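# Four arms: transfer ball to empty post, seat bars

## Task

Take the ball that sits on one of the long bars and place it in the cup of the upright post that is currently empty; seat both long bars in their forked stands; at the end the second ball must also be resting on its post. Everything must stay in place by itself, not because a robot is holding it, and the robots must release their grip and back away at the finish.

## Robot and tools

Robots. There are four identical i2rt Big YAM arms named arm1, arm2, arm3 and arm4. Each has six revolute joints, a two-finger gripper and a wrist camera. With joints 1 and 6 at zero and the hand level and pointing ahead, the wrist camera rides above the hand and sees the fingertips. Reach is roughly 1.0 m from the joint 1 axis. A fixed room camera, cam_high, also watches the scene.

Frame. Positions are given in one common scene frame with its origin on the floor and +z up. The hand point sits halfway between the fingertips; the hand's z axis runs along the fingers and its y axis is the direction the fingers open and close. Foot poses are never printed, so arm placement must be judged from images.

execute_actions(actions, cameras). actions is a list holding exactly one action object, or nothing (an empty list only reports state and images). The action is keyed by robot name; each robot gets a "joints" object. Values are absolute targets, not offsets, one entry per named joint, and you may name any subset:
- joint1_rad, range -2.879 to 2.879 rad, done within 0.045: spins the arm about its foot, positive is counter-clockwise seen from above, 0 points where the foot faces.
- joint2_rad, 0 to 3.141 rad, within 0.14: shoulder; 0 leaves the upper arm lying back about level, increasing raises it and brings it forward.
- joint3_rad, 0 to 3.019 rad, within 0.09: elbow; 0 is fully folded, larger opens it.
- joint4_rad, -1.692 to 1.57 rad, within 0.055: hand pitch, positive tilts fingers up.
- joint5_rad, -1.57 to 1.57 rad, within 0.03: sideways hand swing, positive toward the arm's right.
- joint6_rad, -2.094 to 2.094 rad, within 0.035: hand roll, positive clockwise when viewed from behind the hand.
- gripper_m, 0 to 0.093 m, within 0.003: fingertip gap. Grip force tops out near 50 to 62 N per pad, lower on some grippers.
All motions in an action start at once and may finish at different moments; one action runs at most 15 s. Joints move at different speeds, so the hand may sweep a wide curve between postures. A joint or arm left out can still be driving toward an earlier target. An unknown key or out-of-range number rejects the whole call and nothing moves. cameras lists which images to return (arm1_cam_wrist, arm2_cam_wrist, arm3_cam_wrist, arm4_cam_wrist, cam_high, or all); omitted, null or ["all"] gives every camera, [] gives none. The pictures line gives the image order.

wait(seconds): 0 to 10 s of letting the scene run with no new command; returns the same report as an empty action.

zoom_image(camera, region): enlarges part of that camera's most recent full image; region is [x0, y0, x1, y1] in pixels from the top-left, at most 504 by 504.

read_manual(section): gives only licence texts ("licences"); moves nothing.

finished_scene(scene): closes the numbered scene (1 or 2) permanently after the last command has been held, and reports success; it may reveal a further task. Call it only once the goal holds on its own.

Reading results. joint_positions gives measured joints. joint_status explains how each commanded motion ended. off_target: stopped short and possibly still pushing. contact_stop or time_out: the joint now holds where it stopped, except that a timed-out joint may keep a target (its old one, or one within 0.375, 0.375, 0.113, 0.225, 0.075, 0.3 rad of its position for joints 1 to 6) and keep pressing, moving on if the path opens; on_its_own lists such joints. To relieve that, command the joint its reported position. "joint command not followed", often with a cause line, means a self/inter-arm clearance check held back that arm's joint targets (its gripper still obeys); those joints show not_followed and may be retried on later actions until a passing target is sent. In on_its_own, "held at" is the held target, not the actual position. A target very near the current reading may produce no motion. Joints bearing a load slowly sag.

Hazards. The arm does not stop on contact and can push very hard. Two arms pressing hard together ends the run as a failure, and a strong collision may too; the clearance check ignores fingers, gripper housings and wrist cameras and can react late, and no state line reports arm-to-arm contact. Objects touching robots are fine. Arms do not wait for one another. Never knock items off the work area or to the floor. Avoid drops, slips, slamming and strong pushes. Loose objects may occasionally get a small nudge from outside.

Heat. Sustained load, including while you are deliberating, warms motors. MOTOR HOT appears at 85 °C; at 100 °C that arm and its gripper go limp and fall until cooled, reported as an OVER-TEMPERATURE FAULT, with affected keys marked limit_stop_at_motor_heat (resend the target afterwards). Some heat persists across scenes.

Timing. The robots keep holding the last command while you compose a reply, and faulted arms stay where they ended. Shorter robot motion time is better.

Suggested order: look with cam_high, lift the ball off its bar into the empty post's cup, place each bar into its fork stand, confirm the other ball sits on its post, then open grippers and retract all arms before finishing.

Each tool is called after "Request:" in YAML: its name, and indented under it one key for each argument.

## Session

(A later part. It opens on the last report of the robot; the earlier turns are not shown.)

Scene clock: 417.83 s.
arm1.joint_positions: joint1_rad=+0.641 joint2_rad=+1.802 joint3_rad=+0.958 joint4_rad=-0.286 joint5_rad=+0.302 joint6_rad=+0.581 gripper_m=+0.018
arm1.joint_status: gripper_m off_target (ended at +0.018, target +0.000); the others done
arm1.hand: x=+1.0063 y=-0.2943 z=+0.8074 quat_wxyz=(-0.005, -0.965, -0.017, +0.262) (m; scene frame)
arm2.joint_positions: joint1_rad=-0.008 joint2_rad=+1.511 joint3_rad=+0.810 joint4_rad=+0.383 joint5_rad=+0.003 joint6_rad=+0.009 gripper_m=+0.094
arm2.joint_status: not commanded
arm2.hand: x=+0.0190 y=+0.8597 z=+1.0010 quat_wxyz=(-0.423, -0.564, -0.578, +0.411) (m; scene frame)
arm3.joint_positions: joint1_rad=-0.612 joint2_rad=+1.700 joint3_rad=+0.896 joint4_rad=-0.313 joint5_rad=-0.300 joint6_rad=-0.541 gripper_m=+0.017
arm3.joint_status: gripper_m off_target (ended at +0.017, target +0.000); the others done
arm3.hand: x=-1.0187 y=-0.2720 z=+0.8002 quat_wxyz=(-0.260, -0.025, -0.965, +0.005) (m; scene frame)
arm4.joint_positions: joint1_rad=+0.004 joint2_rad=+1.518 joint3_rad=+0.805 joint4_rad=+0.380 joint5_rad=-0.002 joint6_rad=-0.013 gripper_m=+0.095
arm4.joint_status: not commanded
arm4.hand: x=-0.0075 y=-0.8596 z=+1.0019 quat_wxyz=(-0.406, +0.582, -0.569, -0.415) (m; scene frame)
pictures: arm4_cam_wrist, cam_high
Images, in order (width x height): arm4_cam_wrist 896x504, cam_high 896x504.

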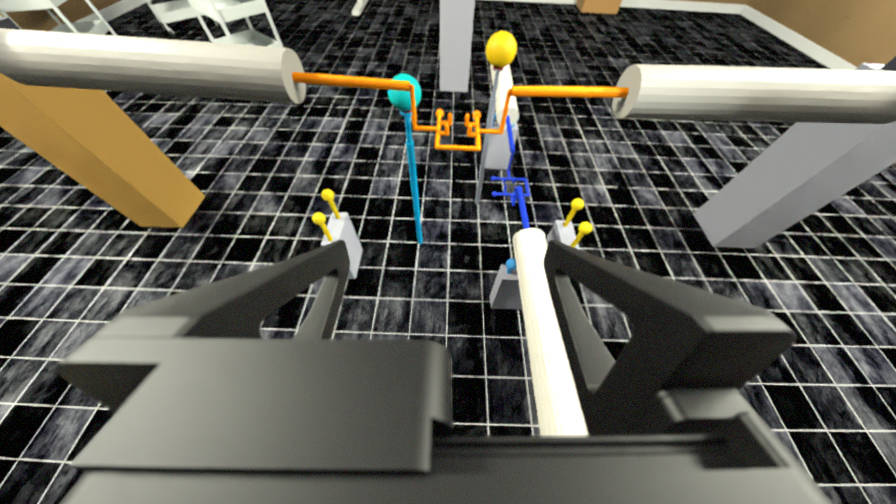

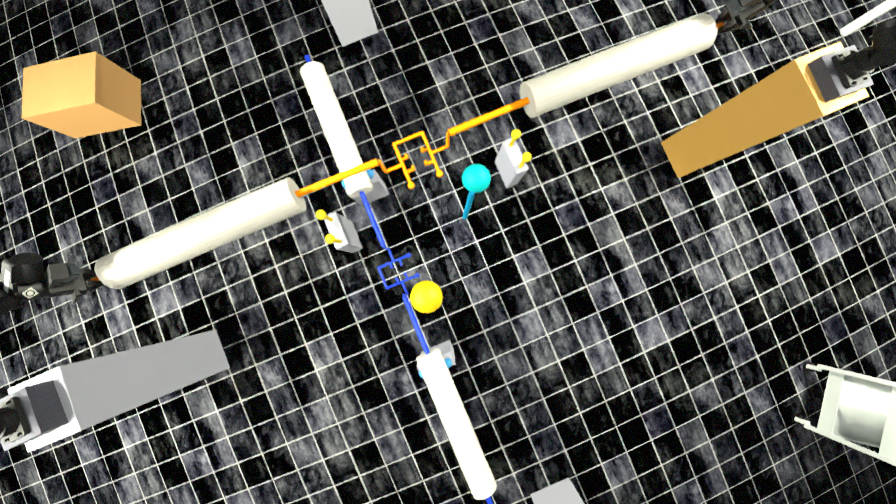

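Request:
execute_actions:
  actions:
    - {"arm1": {"joints": {"joint1_rad": 0.645, "joint2_rad": 2.084, "joint3_rad": 0.956, "joint4_rad": 0.049, "joint5_rad": 0.297, "joint6_rad": 0.583, "gripper_m": 0.0}}, "arm3": {"joints": {"joint1_rad": -0.63, "joint2_rad": 1.983, "joint3_rad": 0.861, "joint4_rad": 0.046, "joint5_rad": -0.293, "joint6_rad": -0.528, "gripper_m": 0.0}}}
  cameras: ["arm4_cam_wrist", "cam_high"]

Scene clock: 423.03 s.
arm1.joint_positions: joint1_rad=+0.632 joint2_rad=+2.110 joint3_rad=+0.953 joint4_rad=+0.032 joint5_rad=+0.299 joint6_rad=+0.582 gripper_m=+0.018
arm1.joint_status: gripper_m off_target (ended at +0.018, target +0.000); the others done
arm1.hand: x=+1.0026 y=-0.2902 z=+0.6808 quat_wxyz=(-0.007, -0.964, -0.013, +0.264) (m; scene frame)
arm2.joint_positions: joint1_rad=-0.008 joint2_rad=+1.511 joint3_rad=+0.810 joint4_rad=+0.383 joint5_rad=+0.003 joint6_rad=+0.009 gripper_m=+0.094
arm2.joint_status: not commanded
arm2.hand: x=+0.0190 y=+0.8597 z=+1.0010 quat_wxyz=(-0.423, -0.564, -0.578, +0.411) (m; scene frame)
arm3.joint_positions: joint1_rad=-0.611 joint2_rad=+1.997 joint3_rad=+0.856 joint4_rad=+0.028 joint5_rad=-0.297 joint6_rad=-0.547 gripper_m=+0.017
arm3.joint_status: gripper_m off_target (ended at +0.017, target +0.000); the others done
arm3.hand: x=-1.0220 y=-0.2702 z=+0.6785 quat_wxyz=(-0.261, -0.021, -0.965, +0.008) (m; scene frame)
arm4.joint_positions: joint1_rad=+0.004 joint2_rad=+1.518 joint3_rad=+0.805 joint4_rad=+0.380 joint5_rad=-0.002 joint6_rad=-0.013 gripper_m=+0.095
arm4.joint_status: not commanded
arm4.hand: x=-0.0075 y=-0.8596 z=+1.0019 quat_wxyz=(-0.406, +0.582, -0.569, -0.415) (m; scene frame)
pictures: arm4_cam_wrist, cam_high
Images, in order (width x height): arm4_cam_wrist 896x504, cam_high 896x504.

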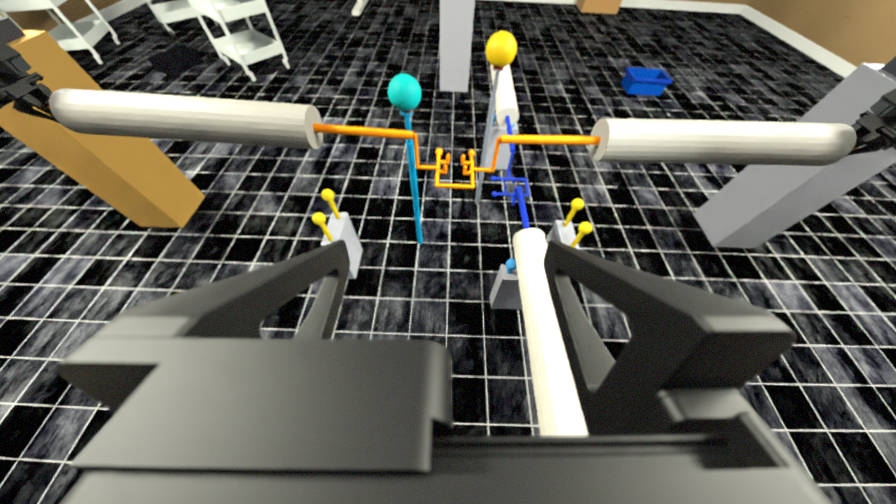

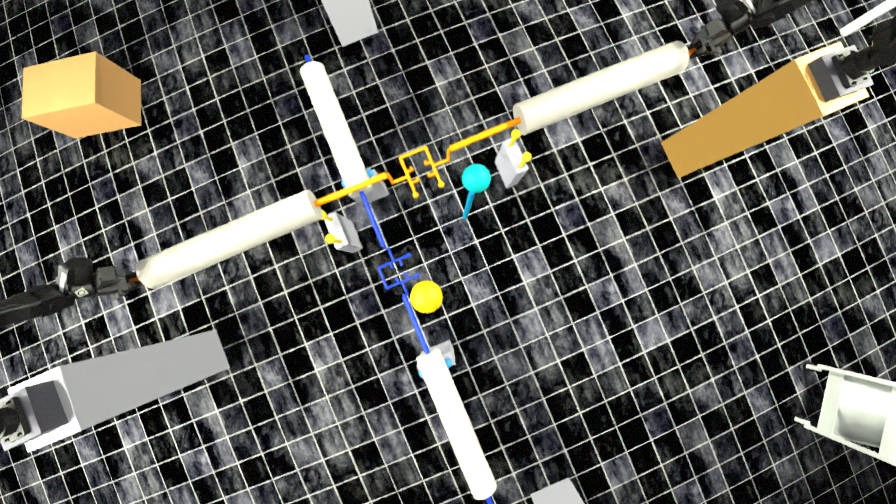

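Request:
execute_actions:
  actions:
    - {"arm1": {"joints": {"joint1_rad": 0.645, "joint2_rad": 2.41, "joint3_rad": 1.078, "joint4_rad": 0.264, "joint5_rad": 0.297, "joint6_rad": 0.583, "gripper_m": 0.0}}, "arm3": {"joints": {"joint1_rad": -0.63, "joint2_rad": 2.334, "joint3_rad": 0.976, "joint4_rad": 0.295, "joint5_rad": -0.293, "joint6_rad": -0.528, "gripper_m": 0.0}}}
  cameras: ["arm4_cam_wrist", "cam_high"]

Scene clock: 427.67 s.
arm1.joint_positions: joint1_rad=+0.640 joint2_rad=+2.433 joint3_rad=+1.066 joint4_rad=+0.242 joint5_rad=+0.294 joint6_rad=+0.590 gripper_m=+0.018
arm1.joint_status: gripper_m off_target (ended at +0.018, target +0.000); the others done
arm1.hand: x=+1.0036 y=-0.2948 z=+0.5606 quat_wxyz=(-0.010, -0.965, -0.013, +0.262) (m; scene frame)
arm2.joint_positions: joint1_rad=-0.008 joint2_rad=+1.511 joint3_rad=+0.810 joint4_rad=+0.383 joint5_rad=+0.003 joint6_rad=+0.009 gripper_m=+0.094
arm2.joint_status: not commanded
arm2.hand: x=+0.0190 y=+0.8597 z=+1.0010 quat_wxyz=(-0.423, -0.564, -0.578, +0.411) (m; scene frame)
arm3.joint_positions: joint1_rad=-0.618 joint2_rad=+2.343 joint3_rad=+0.960 joint4_rad=+0.272 joint5_rad=-0.293 joint6_rad=-0.559 gripper_m=+0.017
arm3.joint_status: gripper_m off_target (ended at +0.017, target +0.000); the others done
arm3.hand: x=-1.0206 y=-0.2777 z=+0.5574 quat_wxyz=(-0.260, -0.019, -0.965, +0.012) (m; scene frame)
arm4.joint_positions: joint1_rad=+0.004 joint2_rad=+1.518 joint3_rad=+0.805 joint4_rad=+0.380 joint5_rad=-0.002 joint6_rad=-0.013 gripper_m=+0.095
arm4.joint_status: not commanded
arm4.hand: x=-0.0075 y=-0.8596 z=+1.0019 quat_wxyz=(-0.406, +0.582, -0.569, -0.415) (m; scene frame)
pictures: arm4_cam_wrist, cam_high
Images, in order (width x height): arm4_cam_wrist 896x504, cam_high 896x504.

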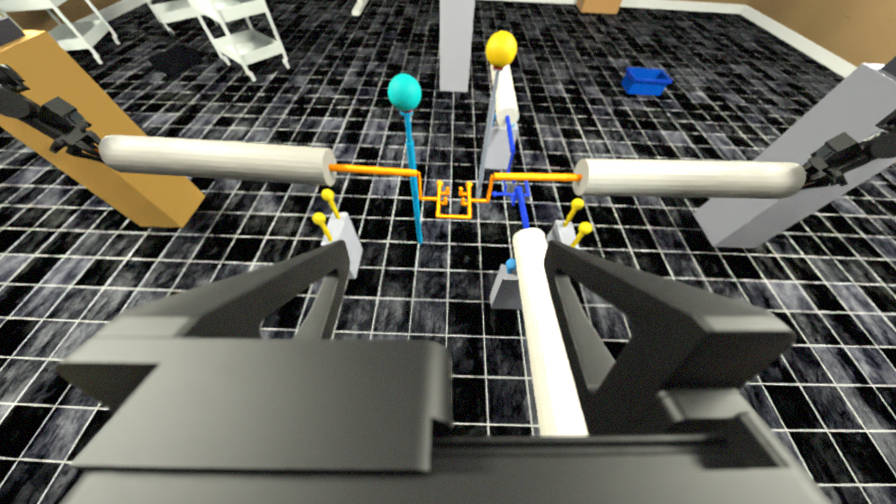

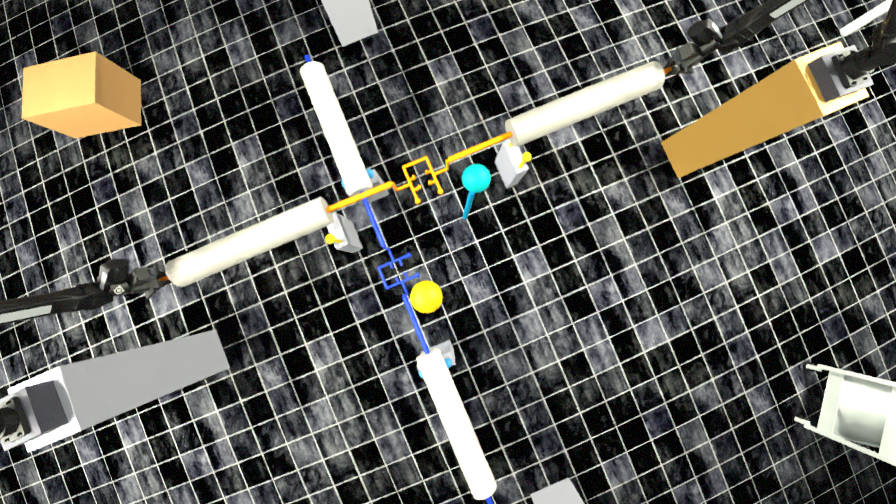

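Request:
execute_actions:
  actions:
    - {"arm1": {"joints": {"joint1_rad": 0.625, "joint2_rad": 2.654, "joint3_rad": 1.209, "joint4_rad": 0.365, "joint5_rad": 0.3, "joint6_rad": 0.578, "gripper_m": 0.0}}, "arm3": {"joints": {"joint1_rad": -0.603, "joint2_rad": 2.592, "joint3_rad": 1.094, "joint4_rad": 0.418, "joint5_rad": -0.293, "joint6_rad": -0.525, "gripper_m": 0.0}}}
  cameras: ["arm4_cam_wrist", "cam_high", "arm1_cam_wrist", "arm3_cam_wrist"]

Scene clock: 434.17 s.
arm1.joint_positions: joint1_rad=+0.626 joint2_rad=+2.676 joint3_rad=+1.202 joint4_rad=+0.342 joint5_rad=+0.294 joint6_rad=+0.580 gripper_m=+0.018
arm1.joint_status: gripper_m off_target (ended at +0.018, target +0.000); the others done
arm1.hand: x=+1.0026 y=-0.2851 z=+0.4684 quat_wxyz=(-0.005, -0.966, -0.012, +0.260) (m; scene frame)
arm2.joint_positions: joint1_rad=-0.008 joint2_rad=+1.511 joint3_rad=+0.810 joint4_rad=+0.383 joint5_rad=+0.003 joint6_rad=+0.009 gripper_m=+0.094
arm2.joint_status: not commanded
arm2.hand: x=+0.0190 y=+0.8597 z=+1.0010 quat_wxyz=(-0.423, -0.564, -0.578, +0.411) (m; scene frame)
arm3.joint_positions: joint1_rad=-0.599 joint2_rad=+2.599 joint3_rad=+1.084 joint4_rad=+0.393 joint5_rad=-0.289 joint6_rad=-0.548 gripper_m=+0.017
arm3.joint_status: gripper_m off_target (ended at +0.017, target +0.000); the others done
arm3.hand: x=-1.0213 y=-0.2659 z=+0.4631 quat_wxyz=(-0.255, -0.017, -0.967, +0.007) (m; scene frame)
arm4.joint_positions: joint1_rad=+0.004 joint2_rad=+1.518 joint3_rad=+0.805 joint4_rad=+0.380 joint5_rad=-0.002 joint6_rad=-0.013 gripper_m=+0.095
arm4.joint_status: not commanded
arm4.hand: x=-0.0075 y=-0.8596 z=+1.0019 quat_wxyz=(-0.406, +0.582, -0.569, -0.415) (m; scene frame)
pictures: arm1_cam_wrist, arm3_cam_wrist, arm4_cam_wrist, cam_high
Images, in order (width x height): arm1_cam_wrist 896x504, arm3_cam_wrist 896x504, arm4_cam_wrist 896x504, cam_high 896x504.

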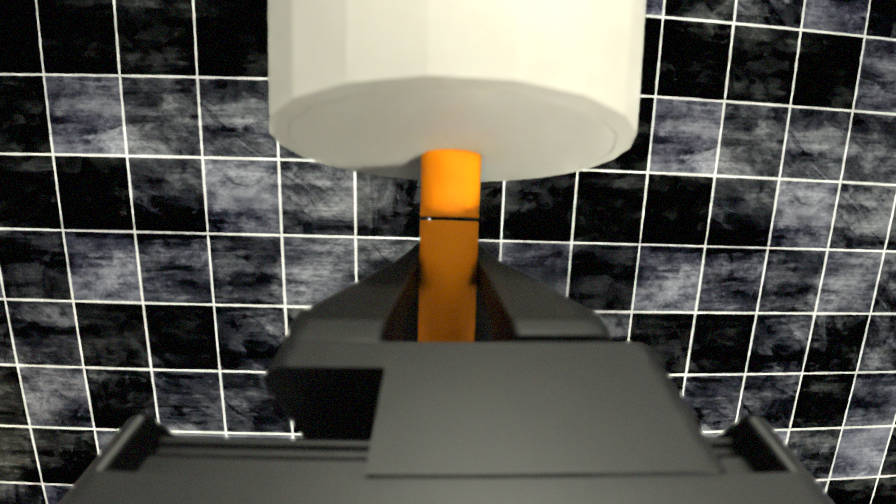

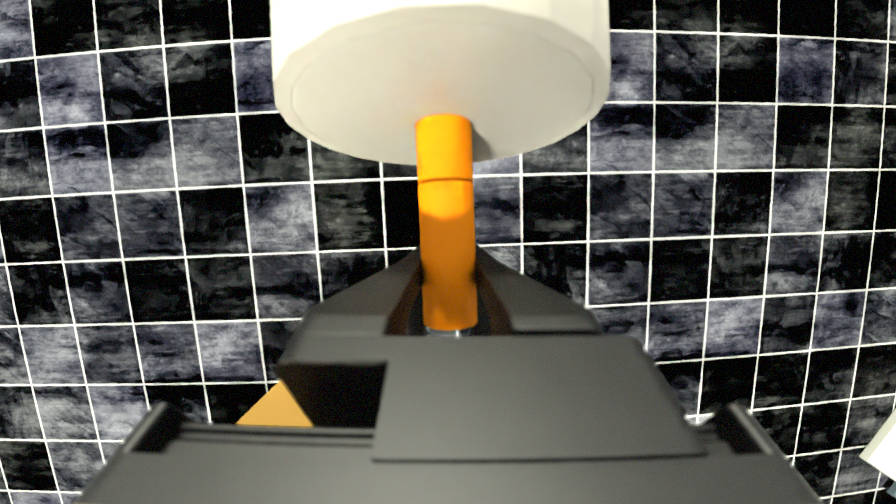

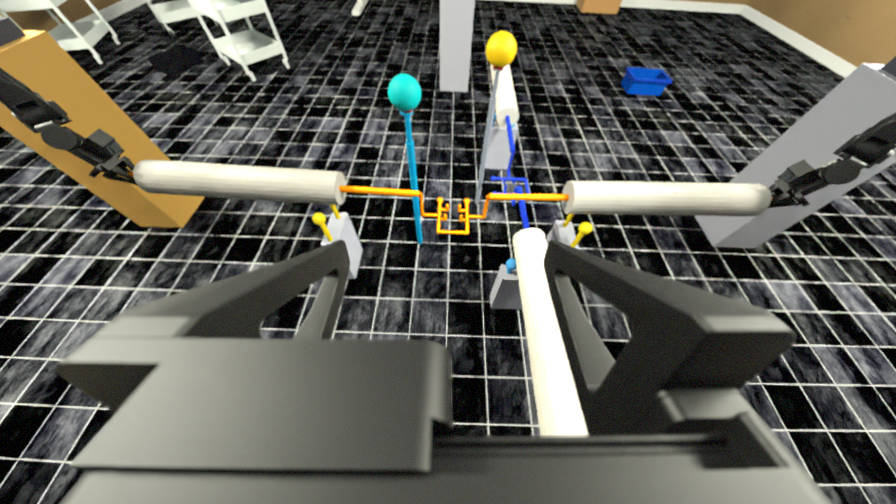

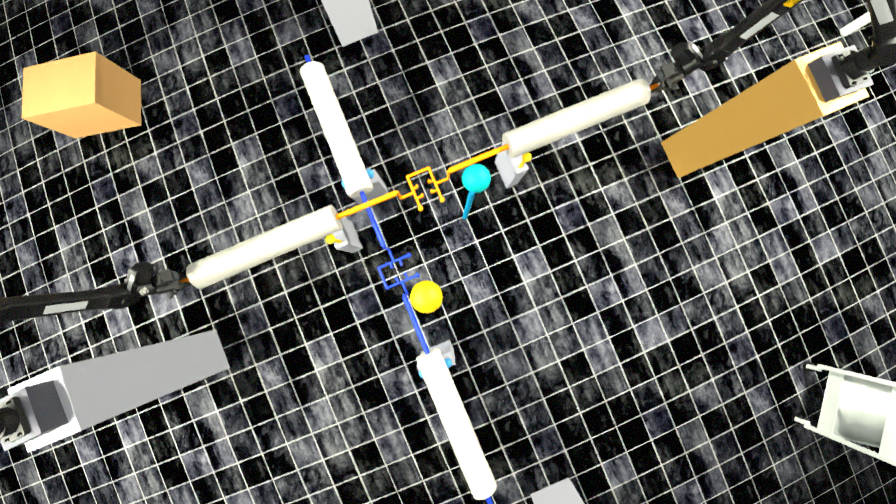

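Request:
execute_actions:
  actions:
    - {"arm1": {"joints": {"joint1_rad": 0.642, "joint2_rad": 2.752, "joint3_rad": 1.28, "joint4_rad": 0.388, "joint5_rad": 0.3, "joint6_rad": 0.578, "gripper_m": 0.0}}, "arm3": {"joints": {"joint1_rad": -0.623, "joint2_rad": 2.70, "joint3_rad": 1.16, "joint4_rad": 0.45, "joint5_rad": -0.293, "joint6_rad": -0.525, "gripper_m": 0.0}}}
  cameras: ["arm4_cam_wrist", "cam_high", "arm2_cam_wrist"]

Scene clock: 438.97 s.
arm1.joint_positions: joint1_rad=+0.638 joint2_rad=+2.764 joint3_rad=+1.278 joint4_rad=+0.367 joint5_rad=+0.299 joint6_rad=+0.580 gripper_m=+0.018
arm1.joint_status: gripper_m off_target (ended at +0.018, target +0.000); the others done
arm1.hand: x=+1.0007 y=-0.2935 z=+0.4367 quat_wxyz=(-0.009, -0.964, -0.016, +0.266) (m; scene frame)
arm2.joint_positions: joint1_rad=-0.008 joint2_rad=+1.511 joint3_rad=+0.810 joint4_rad=+0.383 joint5_rad=+0.003 joint6_rad=+0.009 gripper_m=+0.094
arm2.joint_status: not commanded
arm2.hand: x=+0.0190 y=+0.8597 z=+1.0010 quat_wxyz=(-0.423, -0.564, -0.578, +0.411) (m; scene frame)
arm3.joint_positions: joint1_rad=-0.615 joint2_rad=+2.701 joint3_rad=+1.157 joint4_rad=+0.429 joint5_rad=-0.293 joint6_rad=-0.547 gripper_m=+0.017
arm3.joint_status: gripper_m off_target (ended at +0.017, target +0.000); the others done
arm3.hand: x=-1.0237 y=-0.2740 z=+0.4265 quat_wxyz=(-0.259, -0.024, -0.966, +0.010) (m; scene frame)
arm4.joint_positions: joint1_rad=+0.004 joint2_rad=+1.518 joint3_rad=+0.805 joint4_rad=+0.380 joint5_rad=-0.002 joint6_rad=-0.013 gripper_m=+0.095
arm4.joint_status: not commanded
arm4.hand: x=-0.0075 y=-0.8596 z=+1.0019 quat_wxyz=(-0.406, +0.582, -0.569, -0.415) (m; scene frame)
pictures: arm2_cam_wrist, arm4_cam_wrist, cam_high
Images, in order (width x height): arm2_cam_wrist 896x504, arm4_cam_wrist 896x504, cam_high 896x504.

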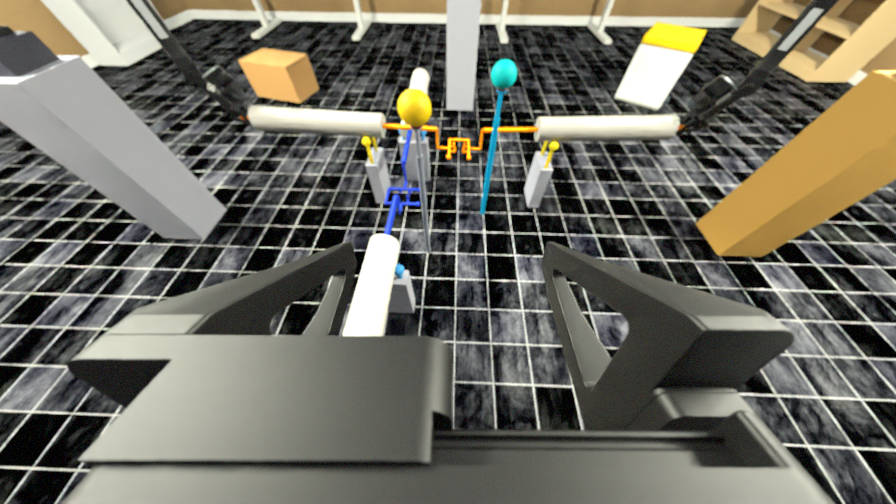

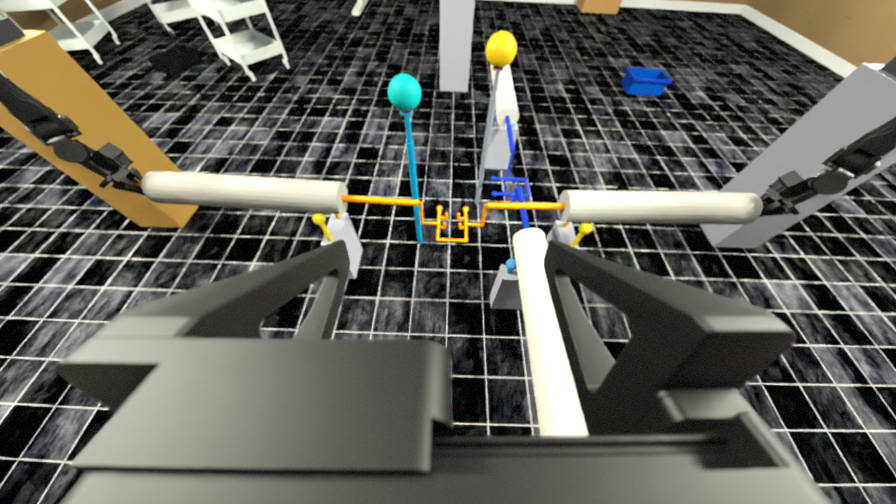

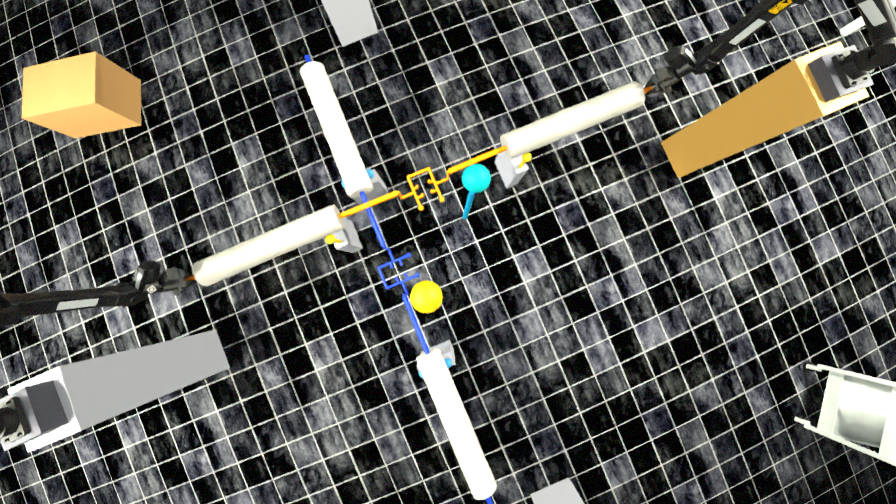

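Request:
execute_actions:
  actions:
    - {"arm1": {"joints": {"gripper_m": 0.085}}, "arm3": {"joints": {"gripper_m": 0.085}}}
  cameras: ["arm4_cam_wrist", "cam_high", "arm1_cam_wrist", "arm3_cam_wrist"]

Scene clock: 441.57 s.
arm1.joint_positions: joint1_rad=+0.638 joint2_rad=+2.760 joint3_rad=+1.278 joint4_rad=+0.371 joint5_rad=+0.301 joint6_rad=+0.580 gripper_m=+0.085
arm1.joint_status: all done
arm1.hand: x=+0.9984 y=-0.2952 z=+0.4393 quat_wxyz=(-0.011, -0.963, -0.016, +0.269) (m; scene frame)
arm2.joint_positions: joint1_rad=-0.008 joint2_rad=+1.511 joint3_rad=+0.810 joint4_rad=+0.383 joint5_rad=+0.003 joint6_rad=+0.009 gripper_m=+0.094
arm2.joint_status: not commanded
arm2.hand: x=+0.0190 y=+0.8597 z=+1.0010 quat_wxyz=(-0.423, -0.564, -0.578, +0.411) (m; scene frame)
arm3.joint_positions: joint1_rad=-0.615 joint2_rad=+2.701 joint3_rad=+1.157 joint4_rad=+0.434 joint5_rad=-0.294 joint6_rad=-0.537 gripper_m=+0.085
arm3.joint_status: all done
arm3.hand: x=-1.0228 y=-0.2746 z=+0.4271 quat_wxyz=(-0.261, -0.028, -0.965, +0.009) (m; scene frame)
arm4.joint_positions: joint1_rad=+0.004 joint2_rad=+1.518 joint3_rad=+0.805 joint4_rad=+0.380 joint5_rad=-0.002 joint6_rad=-0.013 gripper_m=+0.095
arm4.joint_status: not commanded
arm4.hand: x=-0.0075 y=-0.8596 z=+1.0019 quat_wxyz=(-0.406, +0.582, -0.569, -0.415) (m; scene frame)
pictures: arm1_cam_wrist, arm3_cam_wrist, arm4_cam_wrist, cam_high
Images, in order (width x height): arm1_cam_wrist 896x504, arm3_cam_wrist 896x504, arm4_cam_wrist 896x504, cam_high 896x504.

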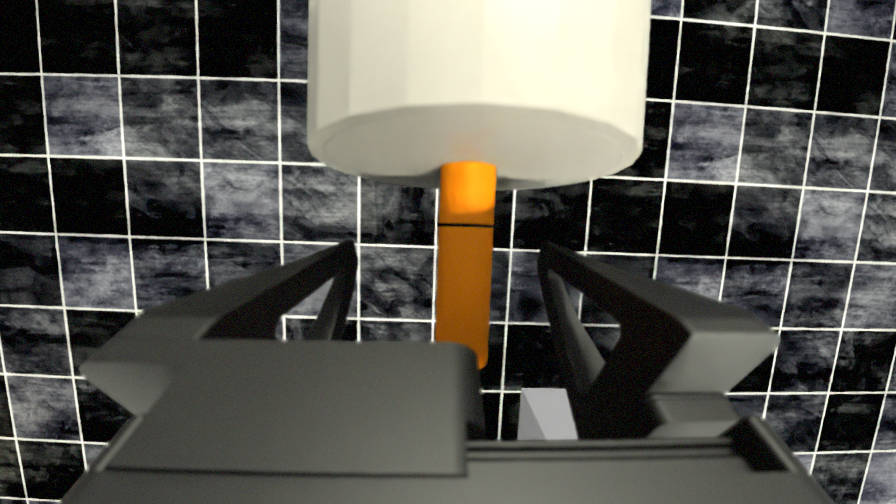

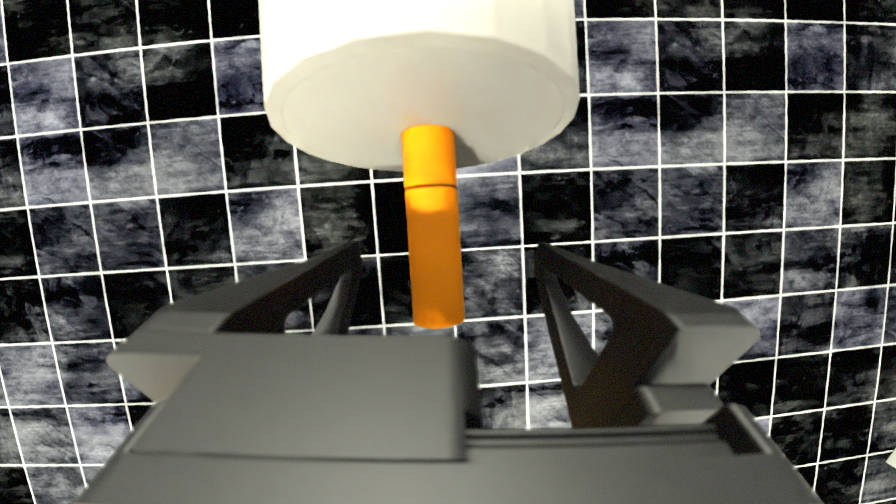

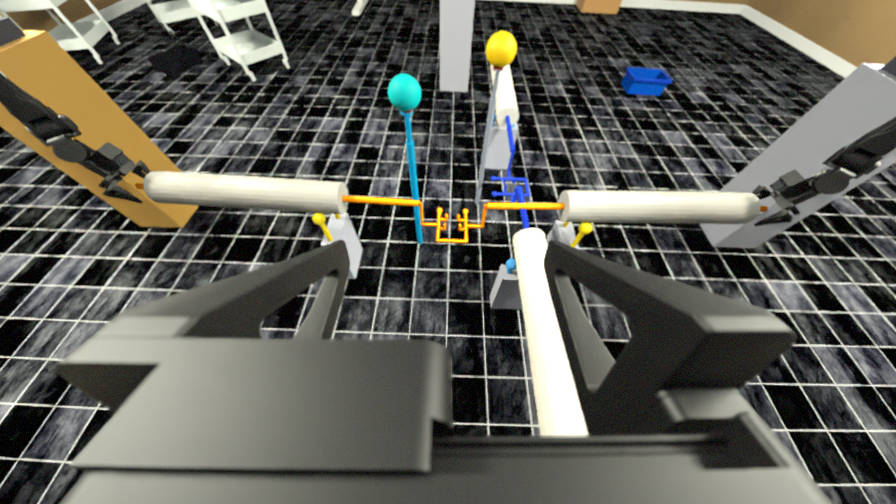

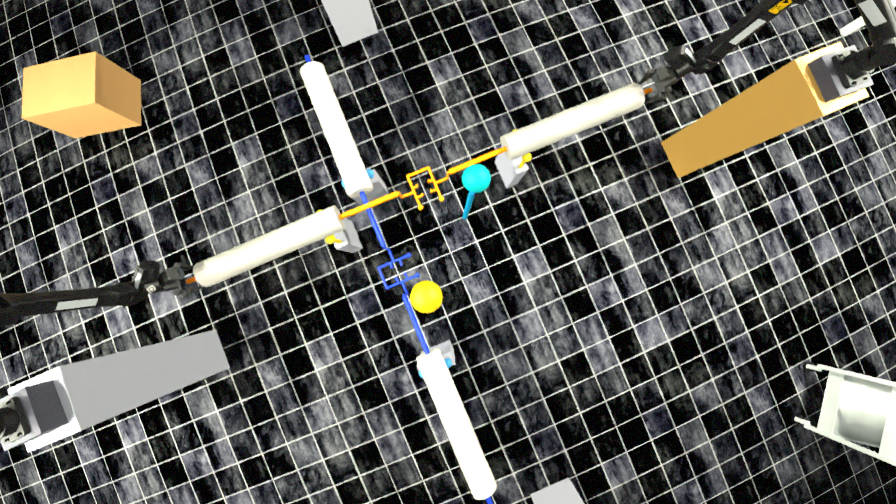

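Request:
execute_actions:
  actions:
    - {"arm1": {"joints": {"joint1_rad": 0.642, "joint2_rad": 2.43, "joint3_rad": 1.05, "joint4_rad": 0.246, "joint5_rad": 0.3, "joint6_rad": 0.578, "gripper_m": 0.085}}, "arm3": {"joints": {"joint1_rad": -0.623, "joint2_rad": 2.35, "joint3_rad": 0.94, "joint4_rad": 0.277, "joint5_rad": -0.293, "joint6_rad": -0.525, "gripper_m": 0.085}}}
  cameras: ["cam_high"]

Request:
execute_actions:
  actions:
    - {"arm1": {"joints": {"joint1_rad": 0.642, "joint2_rad": 1.79, "joint3_rad": 0.95, "joint4_rad": -0.29, "joint5_rad": 0.3, "joint6_rad": 0.578, "gripper_m": 0.085}}, "arm3": {"joints": {"joint1_rad": -0.623, "joint2_rad": 1.69, "joint3_rad": 0.885, "joint4_rad": -0.33, "joint5_rad": -0.293, "joint6_rad": -0.525, "gripper_m": 0.085}}}

Scene clock: 452.33 s.
arm1.joint_positions: joint1_rad=+0.638 joint2_rad=+2.414 joint3_rad=+1.052 joint4_rad=+0.256 joint5_rad=+0.301 joint6_rad=+0.580 gripper_m=+0.085
arm1.joint_status: all done
arm1.hand: x=+1.0008 y=-0.2947 z=+0.5696 quat_wxyz=(-0.012, -0.962, -0.015, +0.271) (m; scene frame)
arm2.joint_positions: joint1_rad=-0.008 joint2_rad=+1.511 joint3_rad=+0.810 joint4_rad=+0.383 joint5_rad=+0.003 joint6_rad=+0.009 gripper_m=+0.094
arm2.joint_status: not commanded
arm2.hand: x=+0.0190 y=+0.8597 z=+1.0010 quat_wxyz=(-0.423, -0.564, -0.578, +0.411) (m; scene frame)
arm3.joint_positions: joint1_rad=-0.615 joint2_rad=+2.333 joint3_rad=+0.941 joint4_rad=+0.286 joint5_rad=-0.294 joint6_rad=-0.536 gripper_m=+0.085
arm3.joint_status: all done
arm3.hand: x=-1.0232 y=-0.2734 z=+0.5603 quat_wxyz=(-0.263, -0.028, -0.964, +0.010) (m; scene frame)
arm4.joint_positions: joint1_rad=+0.004 joint2_rad=+1.518 joint3_rad=+0.805 joint4_rad=+0.380 joint5_rad=-0.002 joint6_rad=-0.013 gripper_m=+0.095
arm4.joint_status: not commanded
arm4.hand: x=-0.0075 y=-0.8596 z=+1.0019 quat_wxyz=(-0.406, +0.582, -0.569, -0.415) (m; scene frame)
pictures: cam_high
Images, in order (width x height): cam_high 896x504.

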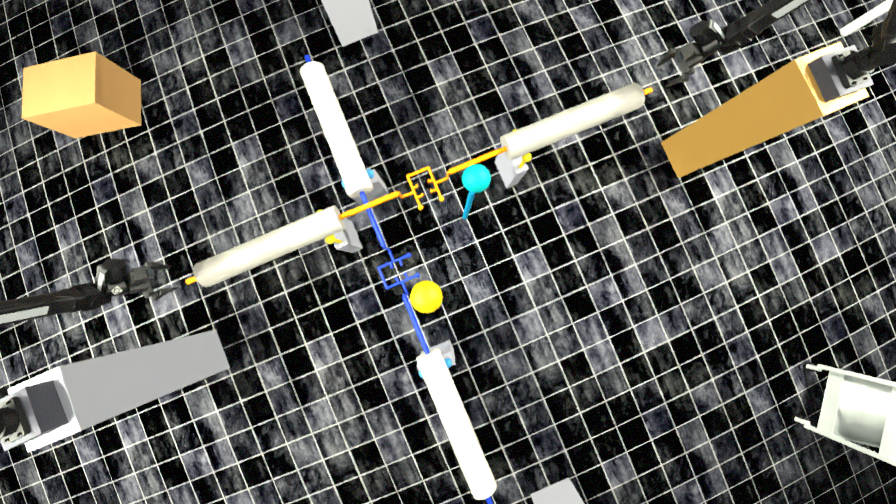

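Scene clock: 453.73 s.
arm1.joint_positions: joint1_rad=+0.638 joint2_rad=+1.776 joint3_rad=+0.944 joint4_rad=-0.277 joint5_rad=+0.301 joint6_rad=+0.580 gripper_m=+0.085
arm1.joint_status: all done
arm1.hand: x=+1.0068 y=-0.2927 z=+0.8164 quat_wxyz=(-0.011, -0.963, -0.016, +0.270) (m; scene frame)
arm2.joint_positions: joint1_rad=-0.008 joint2_rad=+1.511 joint3_rad=+0.810 joint4_rad=+0.383 joint5_rad=+0.003 joint6_rad=+0.009 gripper_m=+0.094
arm2.joint_status: not commanded
arm2.hand: x=+0.0190 y=+0.8597 z=+1.0010 quat_wxyz=(-0.423, -0.564, -0.578, +0.411) (m; scene frame)
arm3.joint_positions: joint1_rad=-0.615 joint2_rad=+1.684 joint3_rad=+0.875 joint4_rad=-0.319 joint5_rad=-0.294 joint6_rad=-0.536 gripper_m=+0.085
arm3.joint_status: all done
arm3.hand: x=-1.0277 y=-0.2682 z=+0.7991 quat_wxyz=(-0.254, -0.030, -0.967, +0.004) (m; scene frame)
arm4.joint_positions: joint1_rad=+0.004 joint2_rad=+1.518 joint3_rad=+0.805 joint4_rad=+0.380 joint5_rad=-0.002 joint6_rad=-0.013 gripper_m=+0.095
arm4.joint_status: not commanded
arm4.hand: x=-0.0075 y=-0.8596 z=+1.0019 quat_wxyz=(-0.406, +0.582, -0.569, -0.415) (m; scene frame)
pictures: arm1_cam_wrist, arm2_cam_wrist, arm3_cam_wrist, arm4_cam_wrist, cam_high
Images, in order (width x height): arm1_cam_wrist 896x504, arm2_cam_wrist 896x504, arm3_cam_wrist 896x504, arm4_cam_wrist 896x504, cam_high 896x504.

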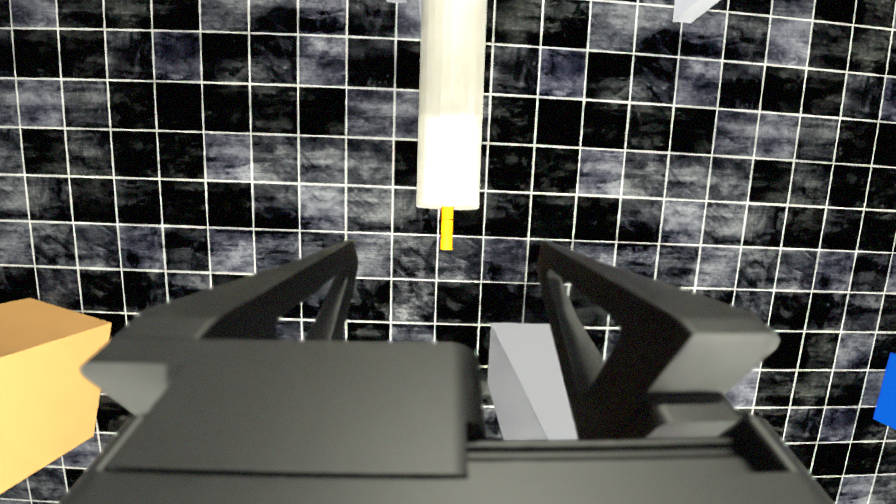

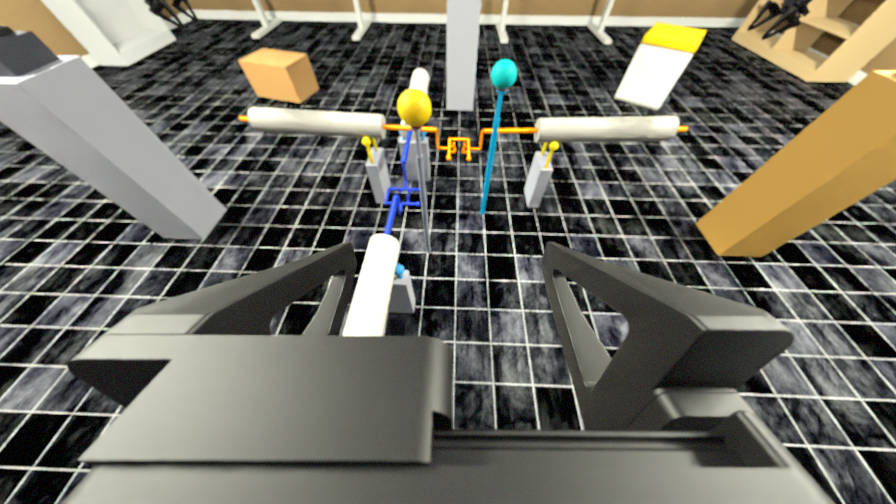

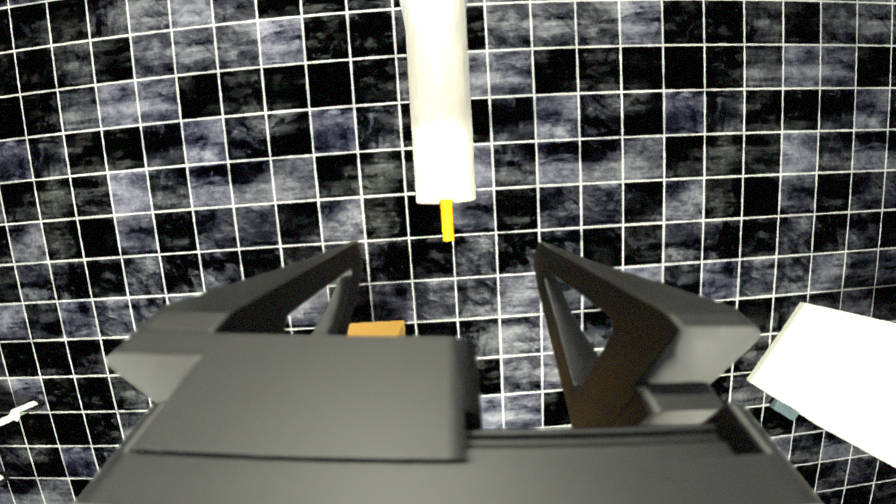

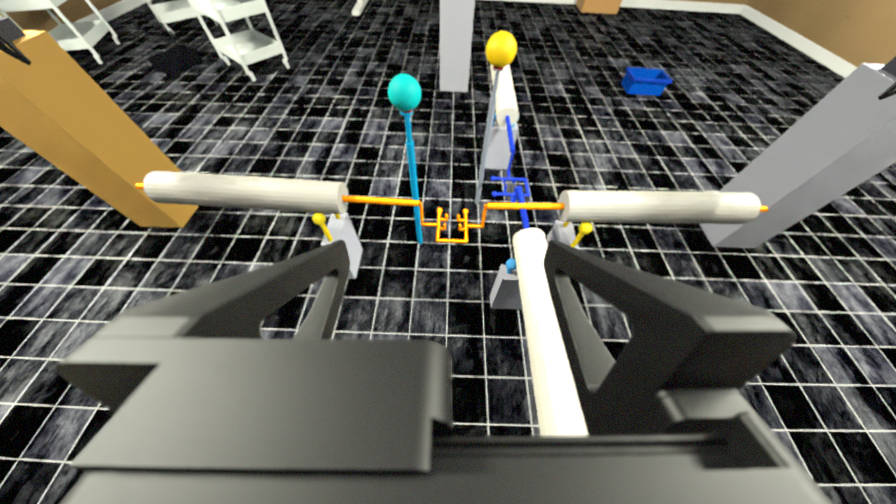

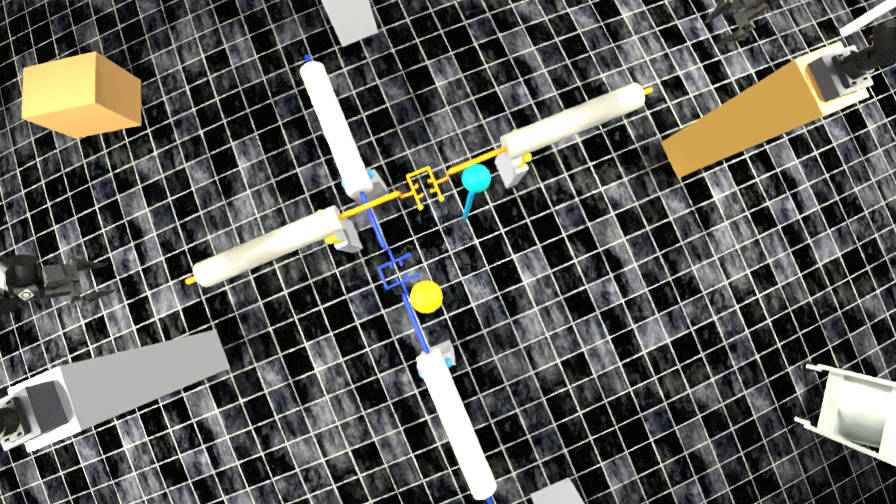

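Both balls are on their posts, both bars are in their stands, and the arms are clear.

Request:
finished_scene:
  scene: 2

The scene is finished: the task was done.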